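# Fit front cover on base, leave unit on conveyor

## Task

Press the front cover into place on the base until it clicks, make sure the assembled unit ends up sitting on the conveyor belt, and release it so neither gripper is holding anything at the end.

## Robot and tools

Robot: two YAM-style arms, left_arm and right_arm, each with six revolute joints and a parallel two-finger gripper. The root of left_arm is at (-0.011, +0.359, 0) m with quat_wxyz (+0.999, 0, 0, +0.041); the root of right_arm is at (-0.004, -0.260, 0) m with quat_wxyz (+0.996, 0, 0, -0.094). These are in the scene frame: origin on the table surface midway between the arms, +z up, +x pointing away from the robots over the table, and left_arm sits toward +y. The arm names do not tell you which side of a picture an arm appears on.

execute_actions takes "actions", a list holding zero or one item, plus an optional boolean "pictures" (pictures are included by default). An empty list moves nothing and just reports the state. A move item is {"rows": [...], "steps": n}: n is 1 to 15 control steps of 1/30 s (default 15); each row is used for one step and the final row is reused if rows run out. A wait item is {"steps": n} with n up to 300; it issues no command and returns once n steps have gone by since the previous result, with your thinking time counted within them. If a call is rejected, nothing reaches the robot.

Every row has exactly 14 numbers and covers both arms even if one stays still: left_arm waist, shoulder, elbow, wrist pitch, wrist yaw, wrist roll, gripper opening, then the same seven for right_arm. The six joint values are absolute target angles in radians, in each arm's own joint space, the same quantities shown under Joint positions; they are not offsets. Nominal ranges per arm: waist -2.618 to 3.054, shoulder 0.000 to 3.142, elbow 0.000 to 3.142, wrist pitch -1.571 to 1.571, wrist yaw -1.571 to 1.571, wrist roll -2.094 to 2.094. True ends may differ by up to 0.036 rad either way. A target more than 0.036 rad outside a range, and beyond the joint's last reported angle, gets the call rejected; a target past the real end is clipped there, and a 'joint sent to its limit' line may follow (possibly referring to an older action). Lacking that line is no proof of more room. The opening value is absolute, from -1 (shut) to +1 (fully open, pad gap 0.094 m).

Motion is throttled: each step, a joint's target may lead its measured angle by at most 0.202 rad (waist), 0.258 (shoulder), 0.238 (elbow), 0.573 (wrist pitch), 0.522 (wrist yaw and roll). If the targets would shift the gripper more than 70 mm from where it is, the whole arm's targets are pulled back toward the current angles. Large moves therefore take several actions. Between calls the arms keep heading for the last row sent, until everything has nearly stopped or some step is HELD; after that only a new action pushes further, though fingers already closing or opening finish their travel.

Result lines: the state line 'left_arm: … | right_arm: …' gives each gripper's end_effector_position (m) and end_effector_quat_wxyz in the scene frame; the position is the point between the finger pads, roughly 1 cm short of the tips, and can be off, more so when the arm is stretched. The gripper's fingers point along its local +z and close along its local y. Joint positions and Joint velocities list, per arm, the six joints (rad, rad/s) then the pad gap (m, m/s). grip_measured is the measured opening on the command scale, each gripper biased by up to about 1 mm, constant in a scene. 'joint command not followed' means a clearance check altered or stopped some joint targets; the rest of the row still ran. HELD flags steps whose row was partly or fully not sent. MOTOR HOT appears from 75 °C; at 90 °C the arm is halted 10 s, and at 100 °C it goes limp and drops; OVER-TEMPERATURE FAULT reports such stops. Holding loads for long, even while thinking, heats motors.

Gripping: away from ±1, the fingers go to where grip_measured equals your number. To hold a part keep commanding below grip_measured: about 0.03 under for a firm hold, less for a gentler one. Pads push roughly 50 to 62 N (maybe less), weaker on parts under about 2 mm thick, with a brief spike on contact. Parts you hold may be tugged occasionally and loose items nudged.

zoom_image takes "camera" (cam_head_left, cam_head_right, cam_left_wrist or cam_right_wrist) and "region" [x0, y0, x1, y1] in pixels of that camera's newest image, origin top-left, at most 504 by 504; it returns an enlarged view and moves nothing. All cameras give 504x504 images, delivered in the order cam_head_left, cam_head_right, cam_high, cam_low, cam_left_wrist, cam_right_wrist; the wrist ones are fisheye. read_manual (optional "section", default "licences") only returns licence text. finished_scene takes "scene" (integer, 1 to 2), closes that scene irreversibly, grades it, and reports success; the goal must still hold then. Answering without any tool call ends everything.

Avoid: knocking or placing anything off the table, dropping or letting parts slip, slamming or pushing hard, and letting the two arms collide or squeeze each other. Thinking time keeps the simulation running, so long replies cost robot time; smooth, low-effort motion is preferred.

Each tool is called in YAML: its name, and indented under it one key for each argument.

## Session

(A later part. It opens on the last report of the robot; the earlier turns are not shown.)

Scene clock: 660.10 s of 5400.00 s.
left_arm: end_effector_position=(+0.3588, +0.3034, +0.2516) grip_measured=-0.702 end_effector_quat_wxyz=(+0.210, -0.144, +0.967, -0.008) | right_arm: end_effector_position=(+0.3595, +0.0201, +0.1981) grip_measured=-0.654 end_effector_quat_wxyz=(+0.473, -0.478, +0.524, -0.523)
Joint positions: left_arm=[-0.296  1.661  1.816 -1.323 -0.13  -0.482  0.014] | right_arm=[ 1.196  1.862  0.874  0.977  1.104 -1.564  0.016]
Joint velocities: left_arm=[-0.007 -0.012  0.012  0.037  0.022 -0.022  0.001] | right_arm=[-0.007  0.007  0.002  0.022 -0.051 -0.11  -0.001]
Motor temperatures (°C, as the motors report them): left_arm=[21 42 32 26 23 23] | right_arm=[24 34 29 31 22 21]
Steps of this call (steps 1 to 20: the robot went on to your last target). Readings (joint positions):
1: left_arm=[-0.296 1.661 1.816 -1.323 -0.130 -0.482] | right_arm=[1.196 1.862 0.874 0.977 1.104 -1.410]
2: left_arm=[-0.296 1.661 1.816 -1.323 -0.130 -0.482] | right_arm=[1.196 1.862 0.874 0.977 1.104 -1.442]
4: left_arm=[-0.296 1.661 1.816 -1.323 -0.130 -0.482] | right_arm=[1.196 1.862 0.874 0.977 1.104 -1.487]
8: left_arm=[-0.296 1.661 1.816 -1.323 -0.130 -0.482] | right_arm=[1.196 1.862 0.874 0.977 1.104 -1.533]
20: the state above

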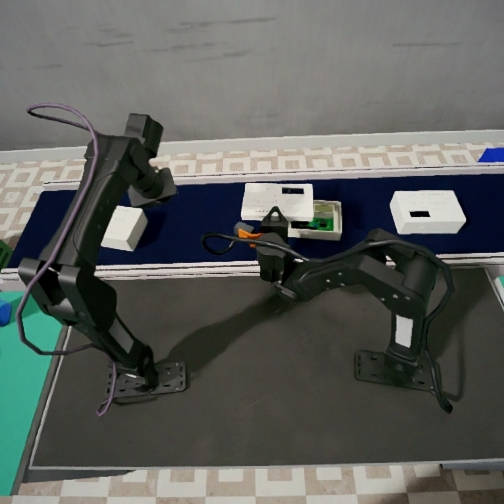

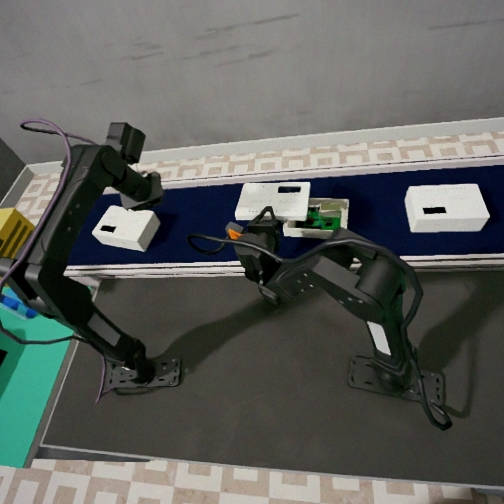

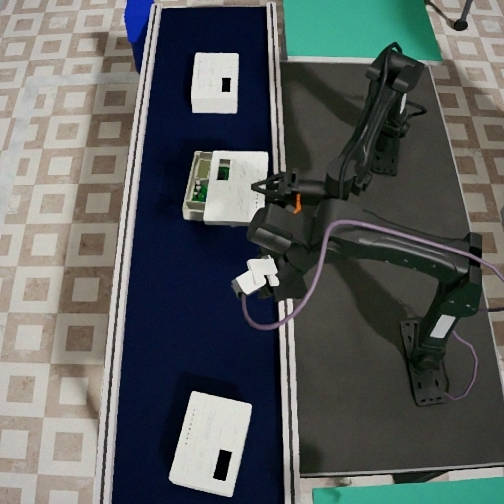

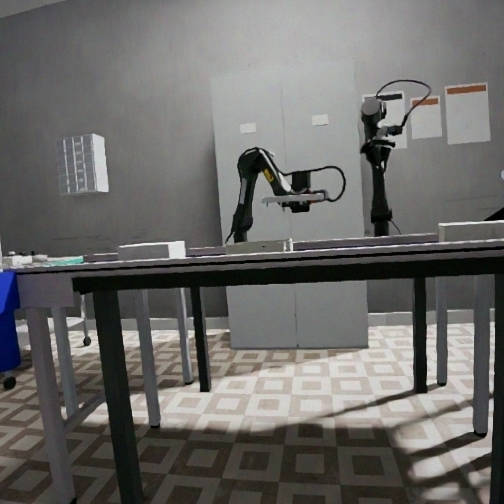

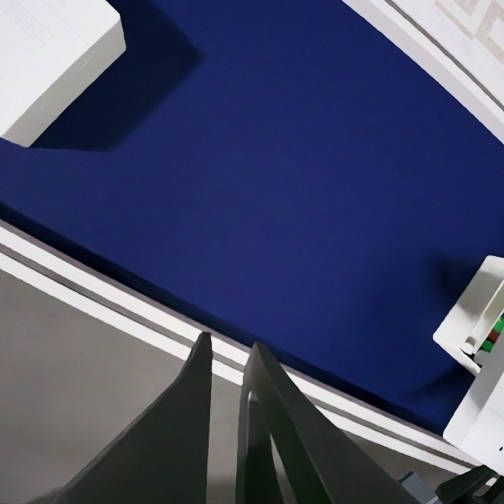

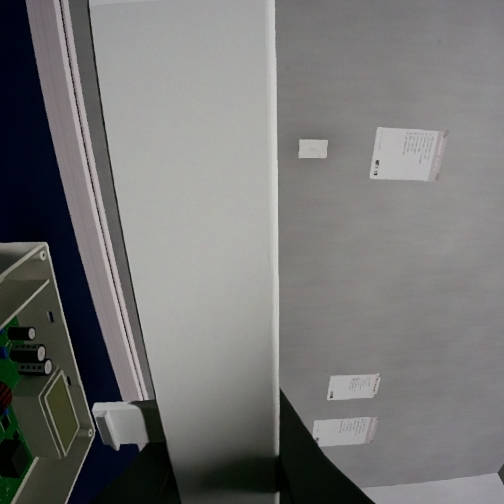

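execute_actions:
  actions:
    - {"rows": [[-0.30,1.65,1.80,-1.33,-0.13,-0.485,-0.7,1.185,1.875,0.865,1.0,1.09,-1.565,-0.70],[-0.30,1.65,1.80,-1.33,-0.13,-0.485,-0.7,1.175,1.884,0.858,1.016,1.083,-1.565,-0.70],[-0.30,1.65,1.80,-1.33,-0.13,-0.485,-0.7,1.165,1.893,0.851,1.032,1.076,-1.565,-0.70],[-0.30,1.65,1.80,-1.33,-0.13,-0.485,-0.7,1.155,1.902,0.844,1.048,1.068,-1.565,-0.70],[-0.30,1.65,1.80,-1.33,-0.13,-0.485,-0.7,1.145,1.911,0.837,1.064,1.06,-1.565,-0.70],[-0.30,1.65,1.80,-1.33,-0.13,-0.485,-0.7,1.135,1.92,0.83,1.08,1.052,-1.565,-0.70],[-0.30,1.65,1.80,-1.33,-0.13,-0.485,-0.7,1.125,1.929,0.823,1.096,1.044,-1.565,-0.70],[-0.30,1.65,1.80,-1.33,-0.13,-0.485,-0.7,1.115,1.938,0.816,1.112,1.037,-1.565,-0.70],[-0.30,1.65,1.80,-1.33,-0.13,-0.485,-0.7,1.105,1.947,0.809,1.128,1.03,-1.565,-0.70],[-0.30,1.65,1.80,-1.33,-0.13,-0.485,-0.7,1.095,1.956,0.802,1.144,1.022,-1.565,-0.70],[-0.30,1.65,1.80,-1.33,-0.13,-0.485,-0.7,1.085,1.965,0.795,1.16,1.014,-1.565,-0.70],[-0.30,1.65,1.80,-1.33,-0.13,-0.485,-0.7,1.075,1.974,0.788,1.176,1.006,-1.565,-0.70],[-0.30,1.65,1.80,-1.33,-0.13,-0.485,-0.7,1.065,1.983,0.781,1.192,0.998,-1.565,-0.70],[-0.30,1.65,1.80,-1.33,-0.13,-0.485,-0.7,1.055,1.992,0.774,1.208,0.99,-1.565,-0.70],[-0.30,1.65,1.80,-1.33,-0.13,-0.485,-0.7,1.045,2.001,0.767,1.224,0.983,-1.565,-0.70]], "steps": 15}
  pictures: false

execute_actions:
  actions:
    - {"rows": [[-0.30,1.65,1.80,-1.33,-0.13,-0.485,-0.7,1.035,2.01,0.76,1.24,0.975,-1.565,-0.70],[-0.30,1.65,1.80,-1.33,-0.13,-0.485,-0.7,1.025,2.019,0.753,1.256,0.967,-1.565,-0.70],[-0.30,1.65,1.80,-1.33,-0.13,-0.485,-0.7,1.015,2.028,0.746,1.272,0.96,-1.565,-0.70],[-0.30,1.65,1.80,-1.33,-0.13,-0.485,-0.7,1.005,2.037,0.739,1.288,0.952,-1.565,-0.70],[-0.30,1.65,1.80,-1.33,-0.13,-0.485,-0.7,0.995,2.046,0.732,1.304,0.944,-1.565,-0.70],[-0.30,1.65,1.80,-1.33,-0.13,-0.485,-0.7,0.985,2.055,0.725,1.32,0.936,-1.565,-0.70],[-0.30,1.65,1.80,-1.33,-0.13,-0.485,-0.7,0.975,2.064,0.718,1.336,0.928,-1.565,-0.70],[-0.30,1.65,1.80,-1.33,-0.13,-0.485,-0.7,0.965,2.073,0.711,1.352,0.92,-1.565,-0.70],[-0.30,1.65,1.80,-1.33,-0.13,-0.485,-0.7,0.955,2.082,0.704,1.368,0.912,-1.565,-0.70],[-0.30,1.65,1.80,-1.33,-0.13,-0.485,-0.7,0.945,2.091,0.697,1.384,0.905,-1.565,-0.70],[-0.30,1.65,1.80,-1.33,-0.13,-0.485,-0.7,0.937,2.10,0.69,1.40,0.898,-1.565,-0.70],[-0.30,1.65,1.80,-1.33,-0.13,-0.485,-0.7,0.93,2.109,0.683,1.416,0.892,-1.565,-0.70],[-0.30,1.65,1.80,-1.33,-0.13,-0.485,-0.7,0.924,2.117,0.676,1.43,0.887,-1.565,-0.70],[-0.30,1.65,1.80,-1.33,-0.13,-0.485,-0.7,0.92,2.123,0.67,1.442,0.884,-1.565,-0.70],[-0.30,1.65,1.80,-1.33,-0.13,-0.485,-0.7,0.917,2.127,0.665,1.45,0.882,-1.565,-0.70]], "steps": 15}
  pictures: false

execute_actions:
  actions:
    - {"steps": 20}

Scene clock: 701.10 s of 5400.00 s.
left_arm: end_effector_position=(+0.3588, +0.3034, +0.2516) grip_measured=-0.702 end_effector_quat_wxyz=(+0.210, -0.144, +0.967, -0.008) | right_arm: end_effector_position=(+0.3886, -0.0218, +0.1417) grip_measured=-0.654 end_effector_quat_wxyz=(-0.439, +0.488, -0.530, +0.537)
Joint positions: left_arm=[-0.296  1.661  1.816 -1.323 -0.13  -0.482  0.014] | right_arm=[ 1.068  1.984  0.786  1.123  1.02  -1.566  0.016]
Joint velocities: left_arm=[ 0.007 -0.002 -0.017  0.037  0.037 -0.007 -0.001] | right_arm=[-0.261  0.227 -0.198  0.491 -0.256  0.066 -0.   ]
Motor temperatures (°C, as the motors report them): left_arm=[21 42 32 26 23 23] | right_arm=[24 36 30 32 22 21]
Steps of this call (steps 1 to 15: the robot went on to your last target; steps 16 to 90: nothing new was sent; then 37.50 s passed at rest; steps 91 to 105: all 15 steps of this action). Readings (joint positions):
91: left_arm=[-0.296 1.661 1.816 -1.323 -0.130 -0.482] | right_arm=[1.195 1.862 0.874 0.977 1.103 -1.566]
92: left_arm=[-0.296 1.661 1.816 -1.323 -0.130 -0.482] | right_arm=[1.194 1.864 0.874 0.979 1.101 -1.566]
94: left_arm=[-0.296 1.661 1.816 -1.323 -0.130 -0.482] | right_arm=[1.185 1.873 0.871 0.995 1.091 -1.566]
98: left_arm=[-0.296 1.661 1.816 -1.323 -0.130 -0.482] | right_arm=[1.143 1.910 0.842 1.039 1.067 -1.566]
105: the state above

Scene clock: 701.60 s of 5400.00 s.
left_arm: end_effector_position=(+0.3588, +0.3034, +0.2516) grip_measured=-0.702 end_effector_quat_wxyz=(+0.210, -0.144, +0.967, -0.008) | right_arm: end_effector_position=(+0.4072, -0.0740, +0.0984) grip_measured=-0.654 end_effector_quat_wxyz=(-0.431, +0.478, -0.541, +0.541)
Joint positions: left_arm=[-0.296  1.661  1.816 -1.323 -0.13  -0.482  0.014] | right_arm=[ 0.928  2.113  0.685  1.357  0.912 -1.566  0.016]
Joint velocities: left_arm=[ 0.027  0.002  0.002 -0.022 -0.125  0.007 -0.001] | right_arm=[-0.139  0.208 -0.198  0.33  -0.139 -0.051 -0.   ]
Motor temperatures (°C, as the motors report them): left_arm=[21 42 32 26 23 23] | right_arm=[24 36 30 32 22 21]
Steps of this call (steps 1 to 15: all 15 steps of this action). Readings (joint positions):
1: left_arm=[-0.296 1.661 1.816 -1.323 -0.130 -0.482] | right_arm=[1.058 1.993 0.780 1.138 1.013 -1.566]
2: left_arm=[-0.296 1.661 1.816 -1.323 -0.130 -0.482] | right_arm=[1.048 2.001 0.773 1.154 1.005 -1.566]
4: left_arm=[-0.296 1.661 1.816 -1.323 -0.130 -0.482] | right_arm=[1.029 2.017 0.761 1.186 0.990 -1.566]
8: left_arm=[-0.296 1.661 1.816 -1.323 -0.130 -0.482] | right_arm=[0.989 2.051 0.734 1.251 0.959 -1.566]
15: the state above

Scene clock: 702.27 s of 5400.00 s.
left_arm: end_effector_position=(+0.3588, +0.3034, +0.2516) grip_measured=-0.702 end_effector_quat_wxyz=(+0.210, -0.144, +0.967, -0.008) | right_arm: end_effector_position=(+0.4072, -0.0753, +0.0991) grip_measured=-0.654 end_effector_quat_wxyz=(+0.446, -0.472, +0.538, -0.537)
Joint positions: left_arm=[-0.296  1.661  1.816 -1.323 -0.13  -0.482  0.014] | right_arm=[ 0.92   2.127  0.673  1.414  0.889 -1.566  0.016]
Joint velocities: left_arm=[ 0.007 -0.007 -0.012  0.037 -0.081  0.007 -0.   ] | right_arm=[-0.002 -0.007 -0.002 -0.051  0.022 -0.095 -0.   ]
Motor temperatures (°C, as the motors report them): left_arm=[21 42 32 26 23 23] | right_arm=[24 36 30 32 22 21]
Steps of this call (steps 1 to 20: the robot went on to your last target). Readings (joint positions):
1: left_arm=[-0.296 1.661 1.816 -1.323 -0.130 -0.482] | right_arm=[0.923 2.119 0.680 1.367 0.908 -1.566]
2: left_arm=[-0.296 1.661 1.816 -1.323 -0.130 -0.482] | right_arm=[0.921 2.123 0.676 1.374 0.905 -1.566]
4: left_arm=[-0.296 1.661 1.816 -1.323 -0.130 -0.482] | right_arm=[0.920 2.127 0.673 1.383 0.901 -1.566]
8: left_arm=[-0.296 1.661 1.816 -1.323 -0.130 -0.482] | right_arm=[0.920 2.127 0.673 1.403 0.893 -1.566]
20: the state above

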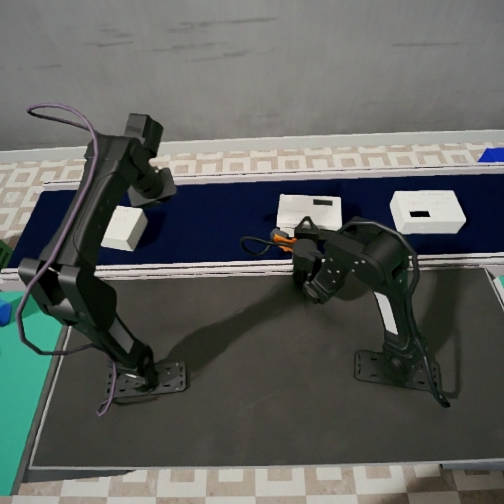

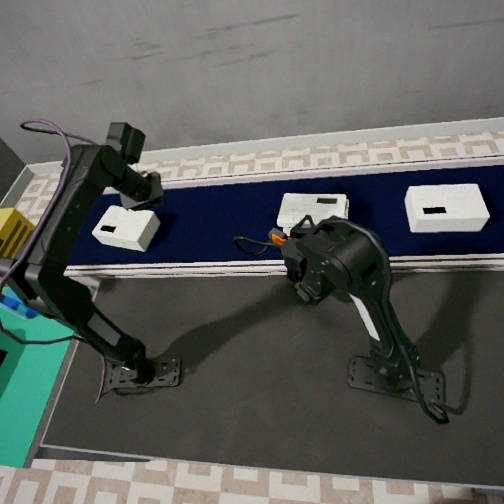

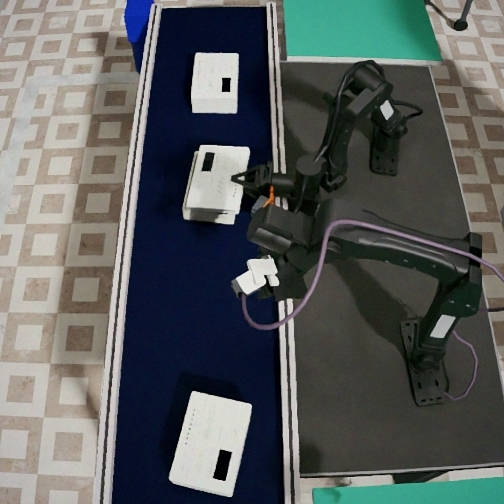

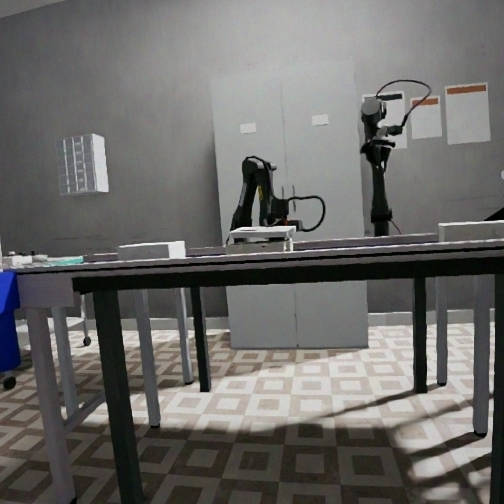

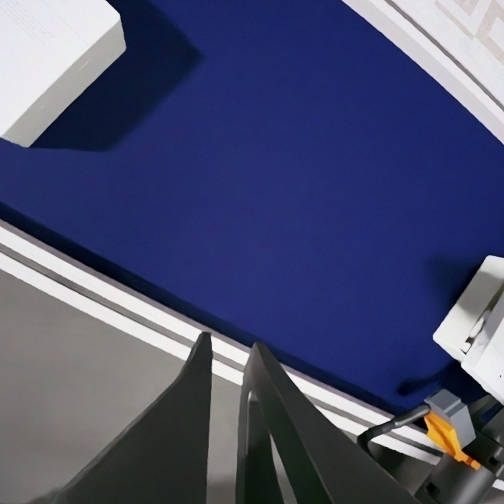

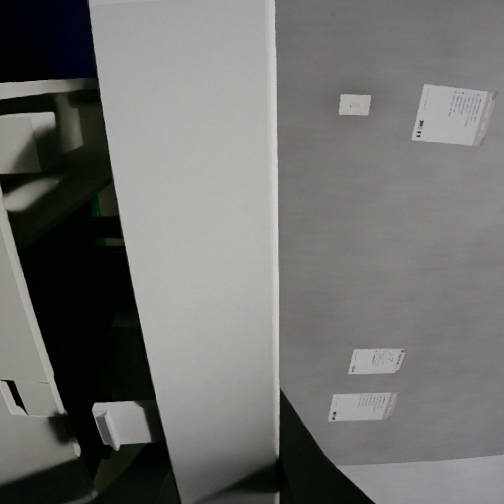

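execute_actions:
  actions: []

Scene clock: 726.33 s of 5400.00 s.
left_arm: end_effector_position=(+0.3588, +0.3034, +0.2516) grip_measured=-0.702 end_effector_quat_wxyz=(+0.210, -0.144, +0.967, -0.008) | right_arm: end_effector_position=(+0.4072, -0.0752, +0.0993) grip_measured=-0.654 end_effector_quat_wxyz=(+0.446, -0.472, +0.538, -0.537)
Joint positions: left_arm=[-0.296  1.661  1.816 -1.323 -0.13  -0.482  0.014] | right_arm=[ 0.92   2.127  0.673  1.415  0.889 -1.566  0.016]
Joint velocities: left_arm=[ 0.002  0.007 -0.007  0.051 -0.022  0.022  0.   ] | right_arm=[ 0.002 -0.007  0.002 -0.007  0.037 -0.037  0.001]
Motor temperatures (°C, as the motors report them): left_arm=[21 41 32 26 23 23] | right_arm=[24 35 28 33 22 21]
Steps of this call (steps 1 to 15: the robot went on to your last target; steps 16 to 90: nothing new was sent; then 21.07 s passed at rest). Readings (joint positions):
1: left_arm=[-0.296 1.661 1.816 -1.323 -0.130 -0.482] | right_arm=[0.920 2.127 0.673 1.414 0.889 -1.566]
2: left_arm=[-0.296 1.661 1.816 -1.323 -0.130 -0.482] | right_arm=[0.920 2.127 0.673 1.414 0.889 -1.566]
4: left_arm=[-0.296 1.661 1.816 -1.323 -0.130 -0.482] | right_arm=[0.920 2.127 0.673 1.414 0.889 -1.566]
8: left_arm=[-0.296 1.661 1.816 -1.323 -0.130 -0.482] | right_arm=[0.920 2.127 0.673 1.414 0.889 -1.566]
90: the state above
All arms were judged still, so your last target was given up. Only a new action makes them travel on or press farther. Fingers that are still opening or closing keep moving.

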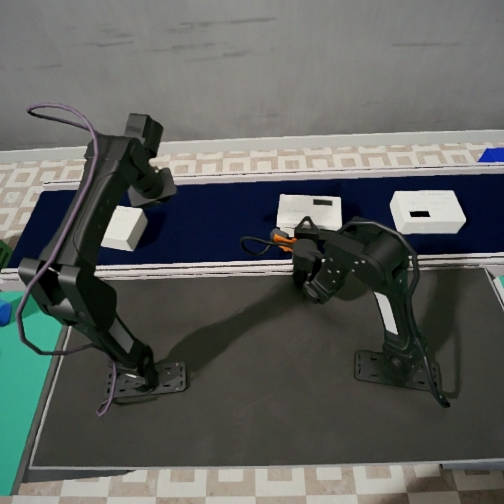

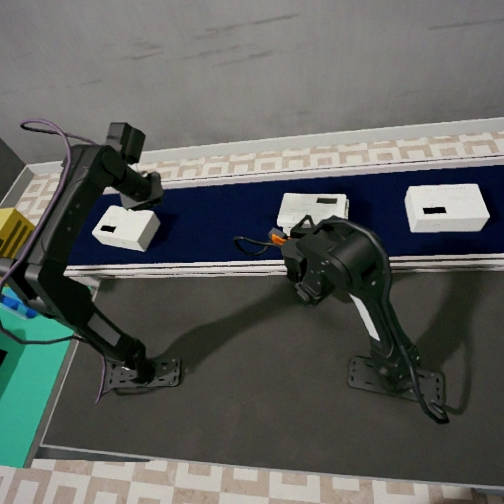

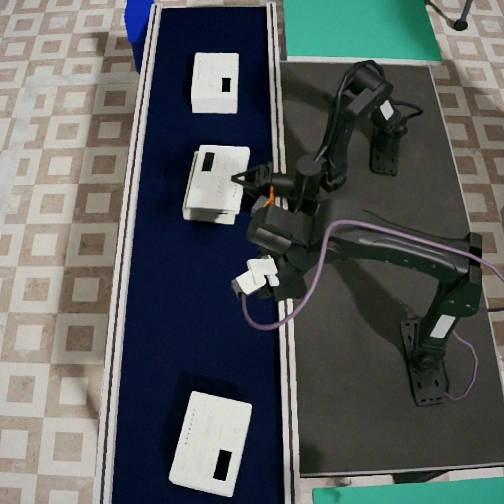

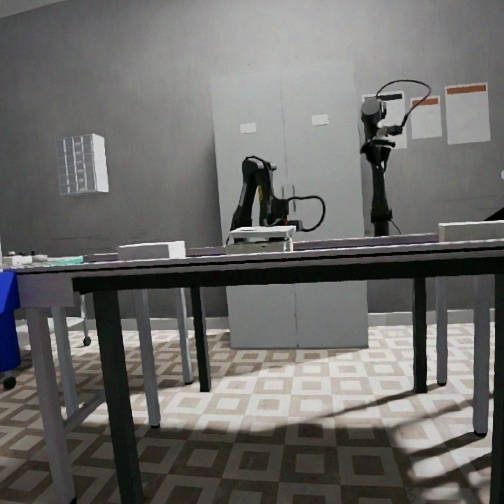

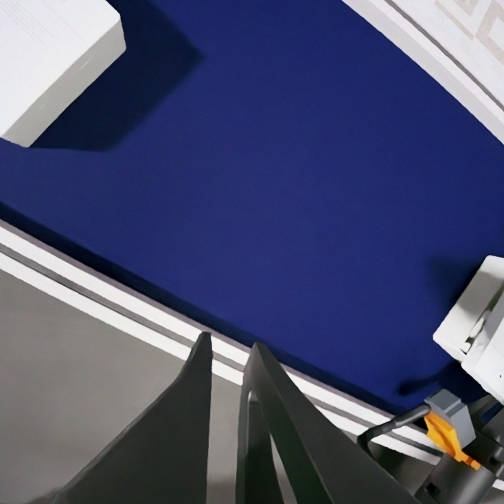

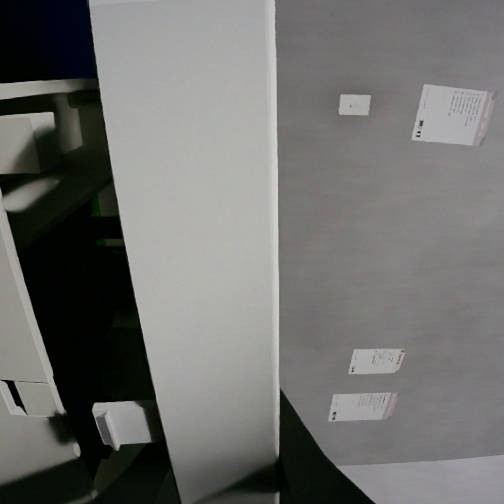

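zoom_image:
  camera: "cam_low"
  region: [210, 210, 330, 270]

zoom_image:
  camera: "cam_high"
  region: [160, 130, 290, 240]

Region (210, 210, 330, 270) of cam_low's 504x504 image, scaled by 4.200, with more detail than that image has.

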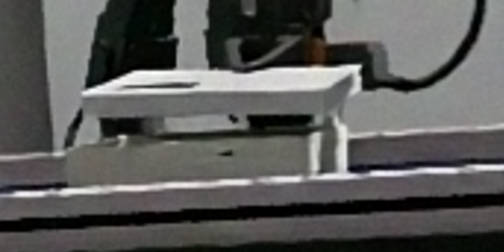

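Region (160, 130, 290, 240) of cam_high's 504x504 image, scaled by 3.877, with more detail than that image has; it fills the top 426 rows of this view, and the rest is white.

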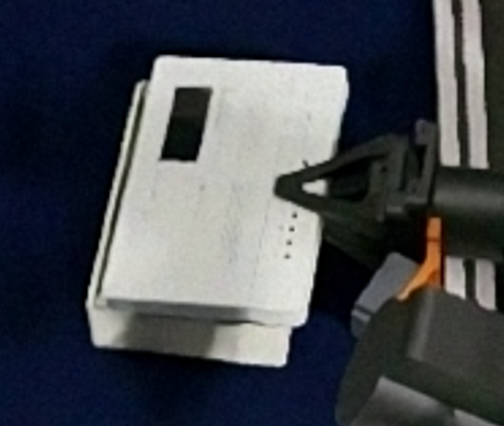

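execute_actions:
  actions:
    - {"rows":[[-0.30,1.65,1.80,-1.33,-0.13,-0.485,-0.7,0.912,2.129,0.672,1.45,0.877,-1.565,-0.70],[-0.30,1.65,1.80,-1.33,-0.13,-0.485,-0.7,0.907,2.131,0.679,1.45,0.872,-1.565,-0.70],[-0.30,1.65,1.80,-1.33,-0.13,-0.485,-0.7,0.902,2.133,0.686,1.45,0.867,-1.565,-0.70],[-0.30,1.65,1.80,-1.33,-0.13,-0.485,-0.7,0.897,2.135,0.693,1.45,0.862,-1.565,-0.70],[-0.30,1.65,1.80,-1.33,-0.13,-0.485,-0.7,0.892,2.137,0.700,1.45,0.857,-1.565,-0.70],[-0.30,1.65,1.80,-1.33,-0.13,-0.485,-0.7,0.887,2.139,0.705,1.45,0.852,-1.565,-0.70],[-0.30,1.65,1.80,-1.33,-0.13,-0.485,-0.7,0.882,2.140,0.710,1.45,0.847,-1.565,-0.70]],"steps":15}

zoom_image:
  camera: "cam_high"
  region: [160, 130, 290, 240]

zoom_image:
  camera: "cam_low"
  region: [210, 210, 330, 270]

Scene clock: 766.57 s of 5400.00 s.
left_arm: end_effector_position=(+0.3588, +0.3034, +0.2516) grip_measured=-0.702 end_effector_quat_wxyz=(+0.210, -0.144, +0.967, -0.008) | right_arm: end_effector_position=(+0.4161, -0.0821, +0.0998) grip_measured=-0.654 end_effector_quat_wxyz=(+0.448, -0.469, +0.539, -0.537)
Joint positions: left_arm=[-0.296  1.661  1.816 -1.323 -0.13  -0.482  0.014] | right_arm=[ 0.886  2.132  0.683  1.415  0.858 -1.566  0.016]
Joint velocities: left_arm=[ 0.007 -0.012 -0.007 -0.066 -0.037  0.022 -0.   ] | right_arm=[-0.002  0.002  0.012 -0.081 -0.007  0.051  0.   ]
Motor temperatures (°C, as the motors report them): left_arm=[21 41 32 26 23 23] | right_arm=[24 35 27 34 22 21]
Steps of this call (steps 1 to 90: nothing new was sent; then 36.73 s passed at rest; steps 91 to 105: all 15 steps of this action). Readings (joint positions):
91: left_arm=[-0.296 1.661 1.816 -1.323 -0.130 -0.482] | right_arm=[0.920 2.127 0.673 1.415 0.889 -1.566]
92: left_arm=[-0.296 1.661 1.816 -1.323 -0.130 -0.482] | right_arm=[0.919 2.127 0.673 1.415 0.887 -1.566]
94: left_arm=[-0.296 1.661 1.816 -1.323 -0.130 -0.482] | right_arm=[0.915 2.127 0.673 1.415 0.881 -1.566]
98: left_arm=[-0.296 1.661 1.816 -1.323 -0.130 -0.482] | right_arm=[0.896 2.128 0.677 1.415 0.867 -1.566]
105: the state above

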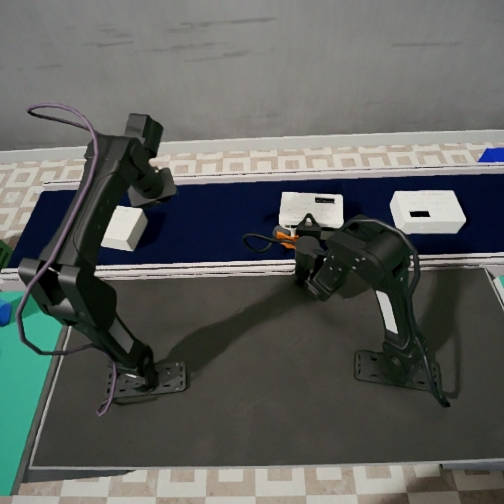

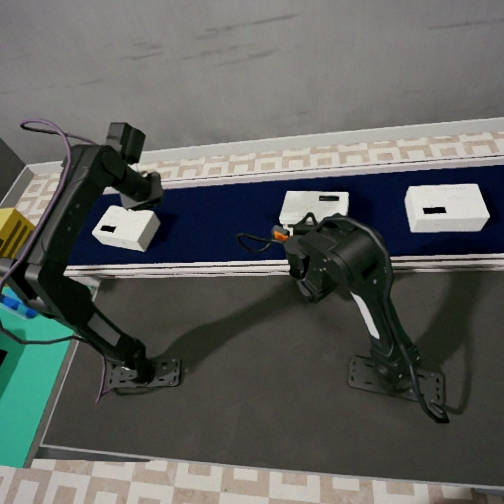

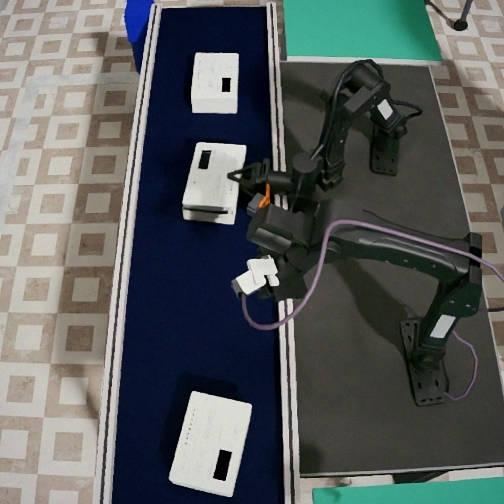

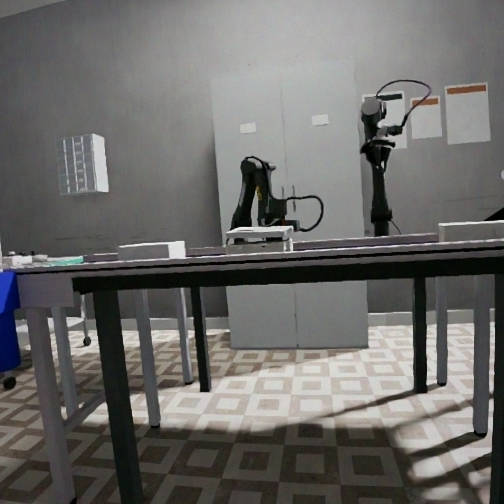

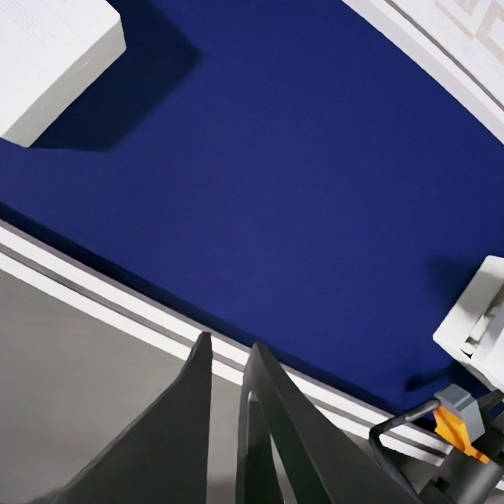

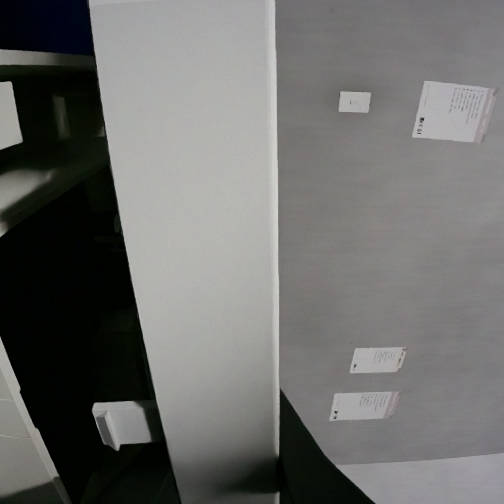

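Region (160, 130, 290, 240) of cam_high's 504x504 image, scaled by 3.877, with more detail than that image has; it fills the top 426 rows of this view, and the rest is white.

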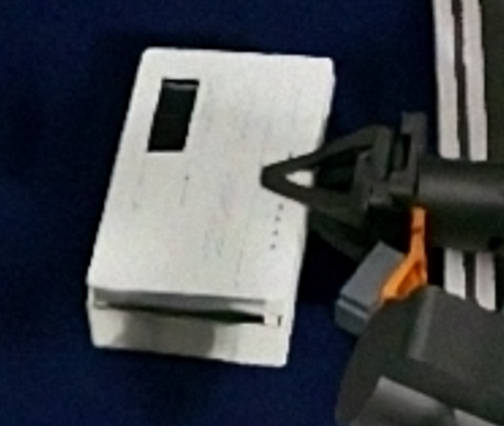

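Region (210, 210, 330, 270) of cam_low's 504x504 image, scaled by 4.200, with more detail than that image has.

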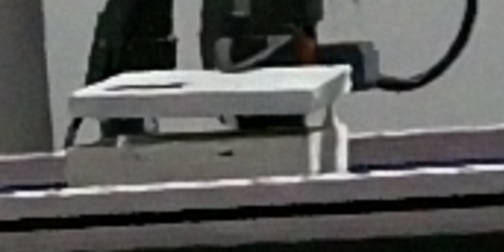

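execute_actions:
  actions:
    - {"rows":[[-0.30,1.65,1.80,-1.33,-0.13,-0.485,-0.7,0.882,2.143,0.710,1.45,0.847,-1.558,-0.70],[-0.30,1.65,1.80,-1.33,-0.13,-0.485,-0.7,0.882,2.146,0.710,1.45,0.847,-1.551,-0.70],[-0.30,1.65,1.80,-1.33,-0.13,-0.485,-0.7,0.882,2.149,0.710,1.45,0.847,-1.544,-0.70],[-0.30,1.65,1.80,-1.33,-0.13,-0.485,-0.7,0.882,2.152,0.710,1.45,0.847,-1.537,-0.70],[-0.30,1.65,1.80,-1.33,-0.13,-0.485,-0.7,0.882,2.156,0.710,1.45,0.847,-1.528,-0.70]],"steps":15}

zoom_image:
  camera: "cam_low"
  region: [210, 210, 330, 270]

zoom_image:
  camera: "cam_high"
  region: [160, 130, 290, 240]

Scene clock: 788.83 s of 5400.00 s.
left_arm: end_effector_position=(+0.3588, +0.3034, +0.2516) grip_measured=-0.702 end_effector_quat_wxyz=(+0.210, -0.144, +0.967, -0.008) | right_arm: end_effector_position=(+0.4159, -0.0816, +0.0925) grip_measured=-0.654 end_effector_quat_wxyz=(+0.450, -0.469, +0.544, -0.530)
Joint positions: left_arm=[-0.296  1.661  1.816 -1.323 -0.13  -0.482  0.014] | right_arm=[ 0.886  2.152  0.683  1.419  0.853 -1.541  0.016]
Joint velocities: left_arm=[-0.012 -0.017 -0.012 -0.037 -0.022 -0.007  0.   ] | right_arm=[-0.027 -0.007 -0.002  0.051  0.037 -0.037 -0.001]
Motor temperatures (°C, as the motors report them): left_arm=[21 41 32 26 23 23] | right_arm=[24 35 28 35 22 21]
Steps of this call (steps 1 to 15: the robot went on to your last target; steps 16 to 90: nothing new was sent; then 18.77 s passed at rest; steps 91 to 105: all 15 steps of this action). Readings (joint positions):
91: left_arm=[-0.296 1.661 1.816 -1.323 -0.130 -0.482] | right_arm=[0.886 2.132 0.683 1.415 0.854 -1.566]
92: left_arm=[-0.296 1.661 1.816 -1.323 -0.130 -0.482] | right_arm=[0.886 2.132 0.683 1.415 0.854 -1.566]
94: left_arm=[-0.296 1.661 1.816 -1.323 -0.130 -0.482] | right_arm=[0.886 2.134 0.683 1.416 0.854 -1.561]
98: left_arm=[-0.296 1.661 1.816 -1.323 -0.130 -0.482] | right_arm=[0.886 2.147 0.683 1.419 0.854 -1.548]
105: the state above

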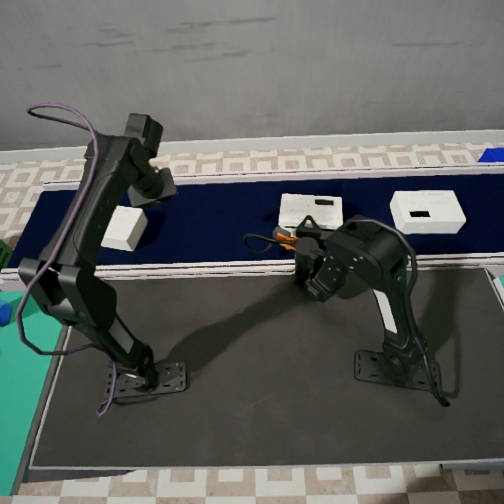

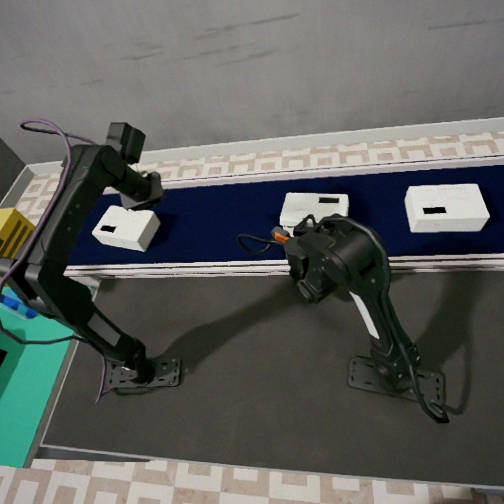

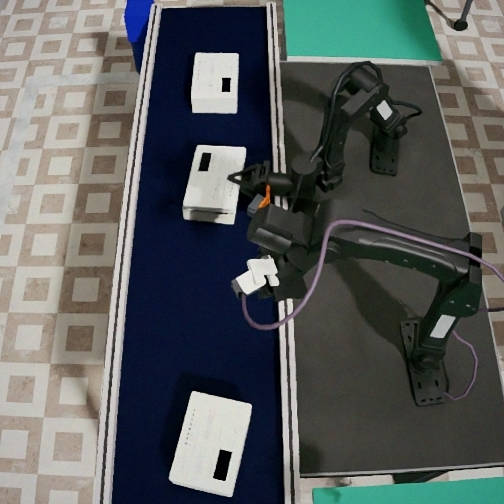

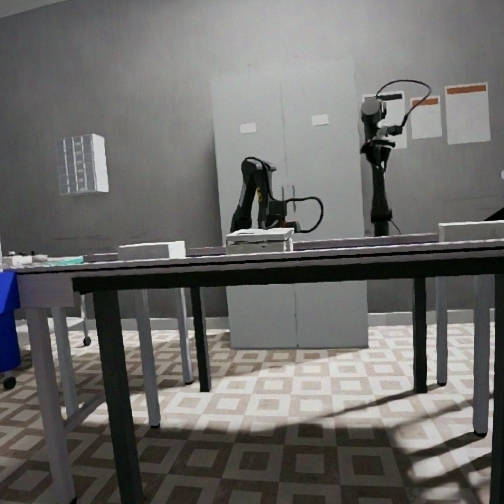

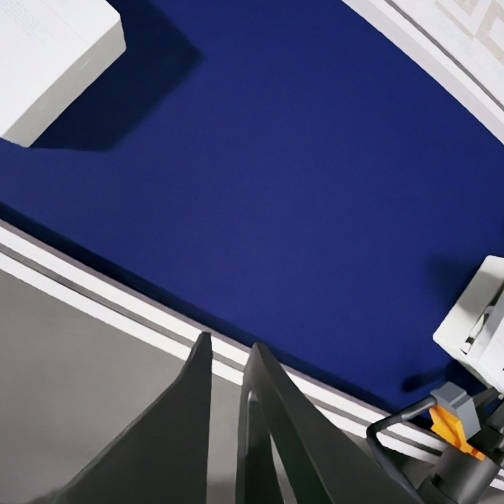

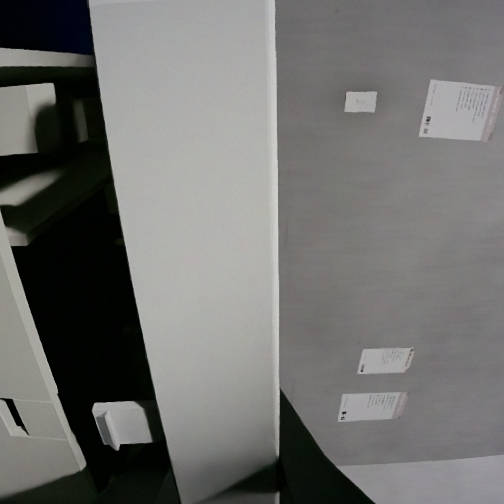

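Region (210, 210, 330, 270) of cam_low's 504x504 image, scaled by 4.200, with more detail than that image has.

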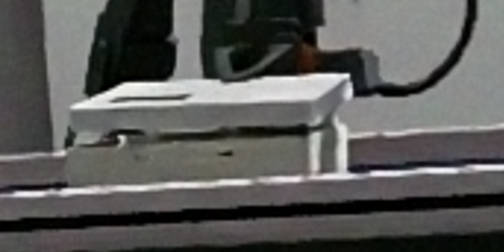

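Region (160, 130, 290, 240) of cam_high's 504x504 image, scaled by 3.877, with more detail than that image has; it fills the top 426 rows of this view, and the rest is white.

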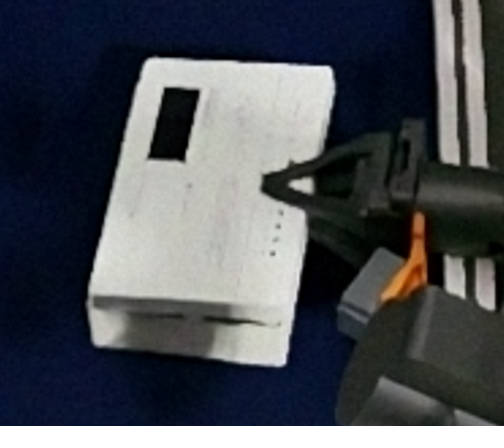

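execute_actions:
  actions:
    - {"rows":[[-0.30,1.65,1.80,-1.33,-0.13,-0.485,-0.7,0.882,2.159,0.710,1.45,0.847,-1.526,-0.70],[-0.30,1.65,1.80,-1.33,-0.13,-0.485,-0.7,0.882,2.162,0.710,1.45,0.847,-1.524,-0.70],[-0.30,1.65,1.80,-1.33,-0.13,-0.485,-0.7,0.882,2.165,0.710,1.45,0.847,-1.522,-0.70],[-0.30,1.65,1.80,-1.33,-0.13,-0.485,-0.7,0.882,2.168,0.710,1.45,0.847,-1.52,-0.70]],"steps":15}

zoom_image:
  camera: "cam_low"
  region: [210, 210, 330, 270]

zoom_image:
  camera: "cam_high"
  region: [160, 130, 290, 240]

Scene clock: 804.57 s of 5400.00 s.
left_arm: end_effector_position=(+0.3588, +0.3034, +0.2516) grip_measured=-0.702 end_effector_quat_wxyz=(+0.210, -0.144, +0.967, -0.008) | right_arm: end_effector_position=(+0.4159, -0.0816, +0.0925) grip_measured=-0.654 end_effector_quat_wxyz=(+0.453, -0.466, +0.547, -0.528)
Joint positions: left_arm=[-0.296  1.661  1.816 -1.323 -0.13  -0.482  0.014] | right_arm=[ 0.886  2.152  0.683  1.419  0.853 -1.532  0.016]
Joint velocities: left_arm=[-0.012 -0.002  0.007  0.007 -0.051 -0.037  0.001] | right_arm=[ 0.002 -0.002 -0.002 -0.081 -0.066 -0.081  0.   ]
Motor temperatures (°C, as the motors report them): left_arm=[21 41 32 26 23 23] | right_arm=[24 35 29 35 22 21]
Steps of this call (steps 1 to 15: the robot went on to your last target; steps 16 to 90: nothing new was sent; then 12.23 s passed at rest; steps 91 to 105: all 15 steps of this action). Readings (joint positions):
91: left_arm=[-0.296 1.661 1.816 -1.323 -0.130 -0.482] | right_arm=[0.886 2.152 0.683 1.419 0.853 -1.539]
92: left_arm=[-0.296 1.661 1.816 -1.323 -0.130 -0.482] | right_arm=[0.886 2.152 0.683 1.419 0.853 -1.538]
94: left_arm=[-0.296 1.661 1.816 -1.323 -0.130 -0.482] | right_arm=[0.886 2.152 0.683 1.419 0.853 -1.536]
98: left_arm=[-0.296 1.661 1.816 -1.323 -0.130 -0.482] | right_arm=[0.886 2.152 0.683 1.419 0.853 -1.533]
105: the state above

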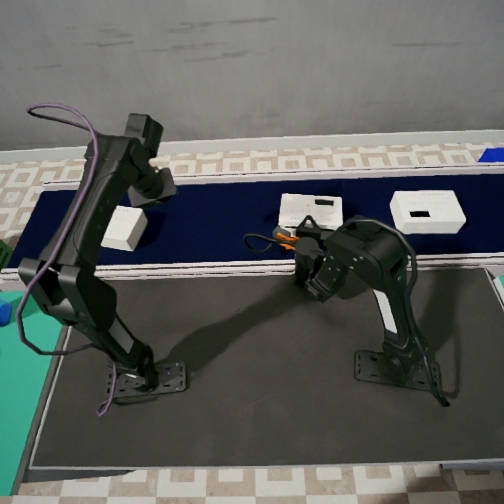

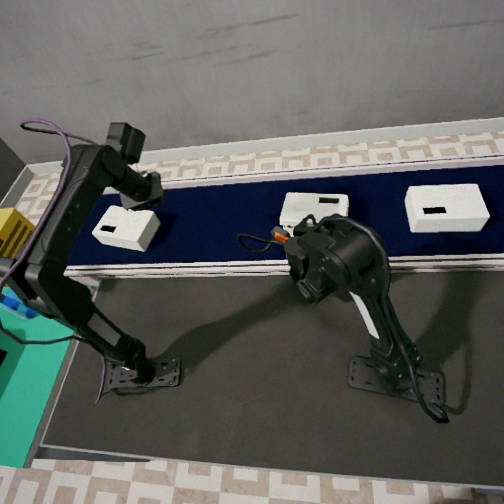

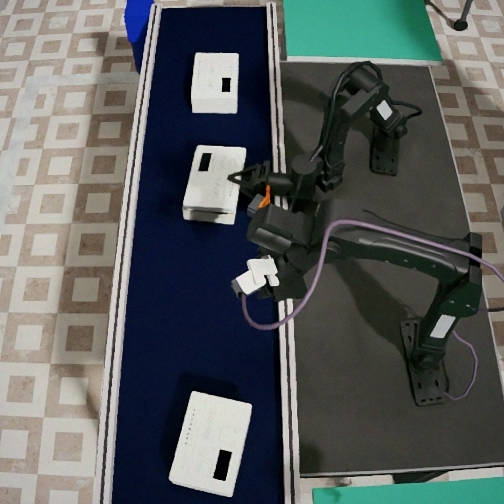

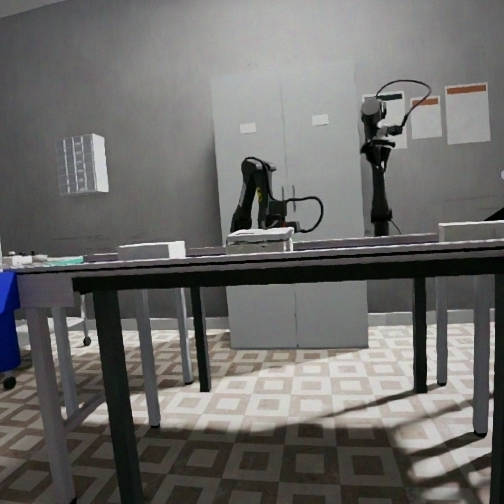

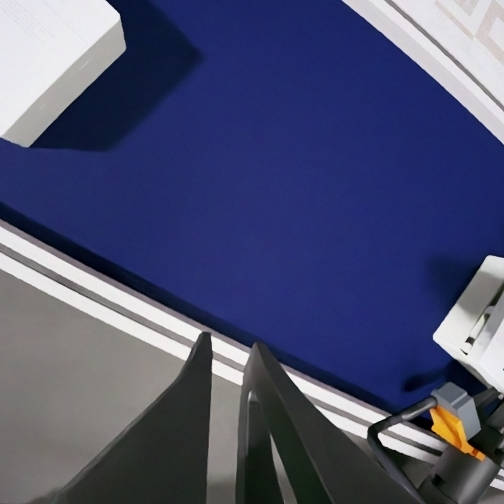

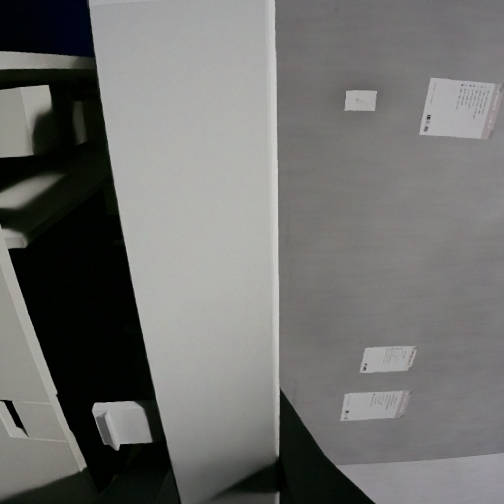

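Region (210, 210, 330, 270) of cam_low's 504x504 image, scaled by 4.200, with more detail than that image has.

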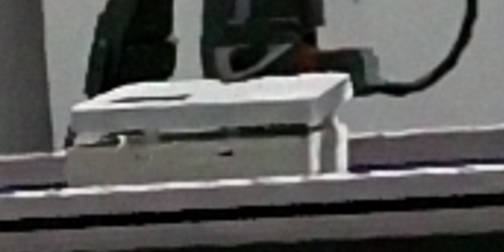

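Region (160, 130, 290, 240) of cam_high's 504x504 image, scaled by 3.877, with more detail than that image has; it fills the top 426 rows of this view, and the rest is white.

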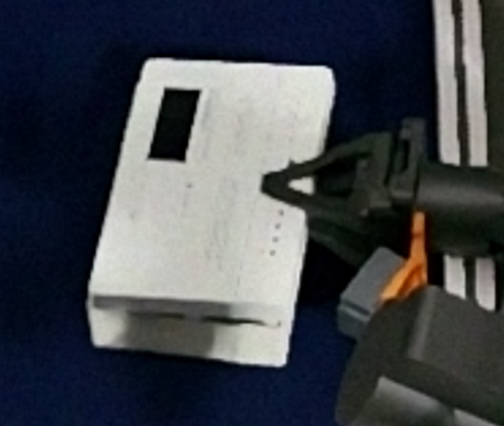

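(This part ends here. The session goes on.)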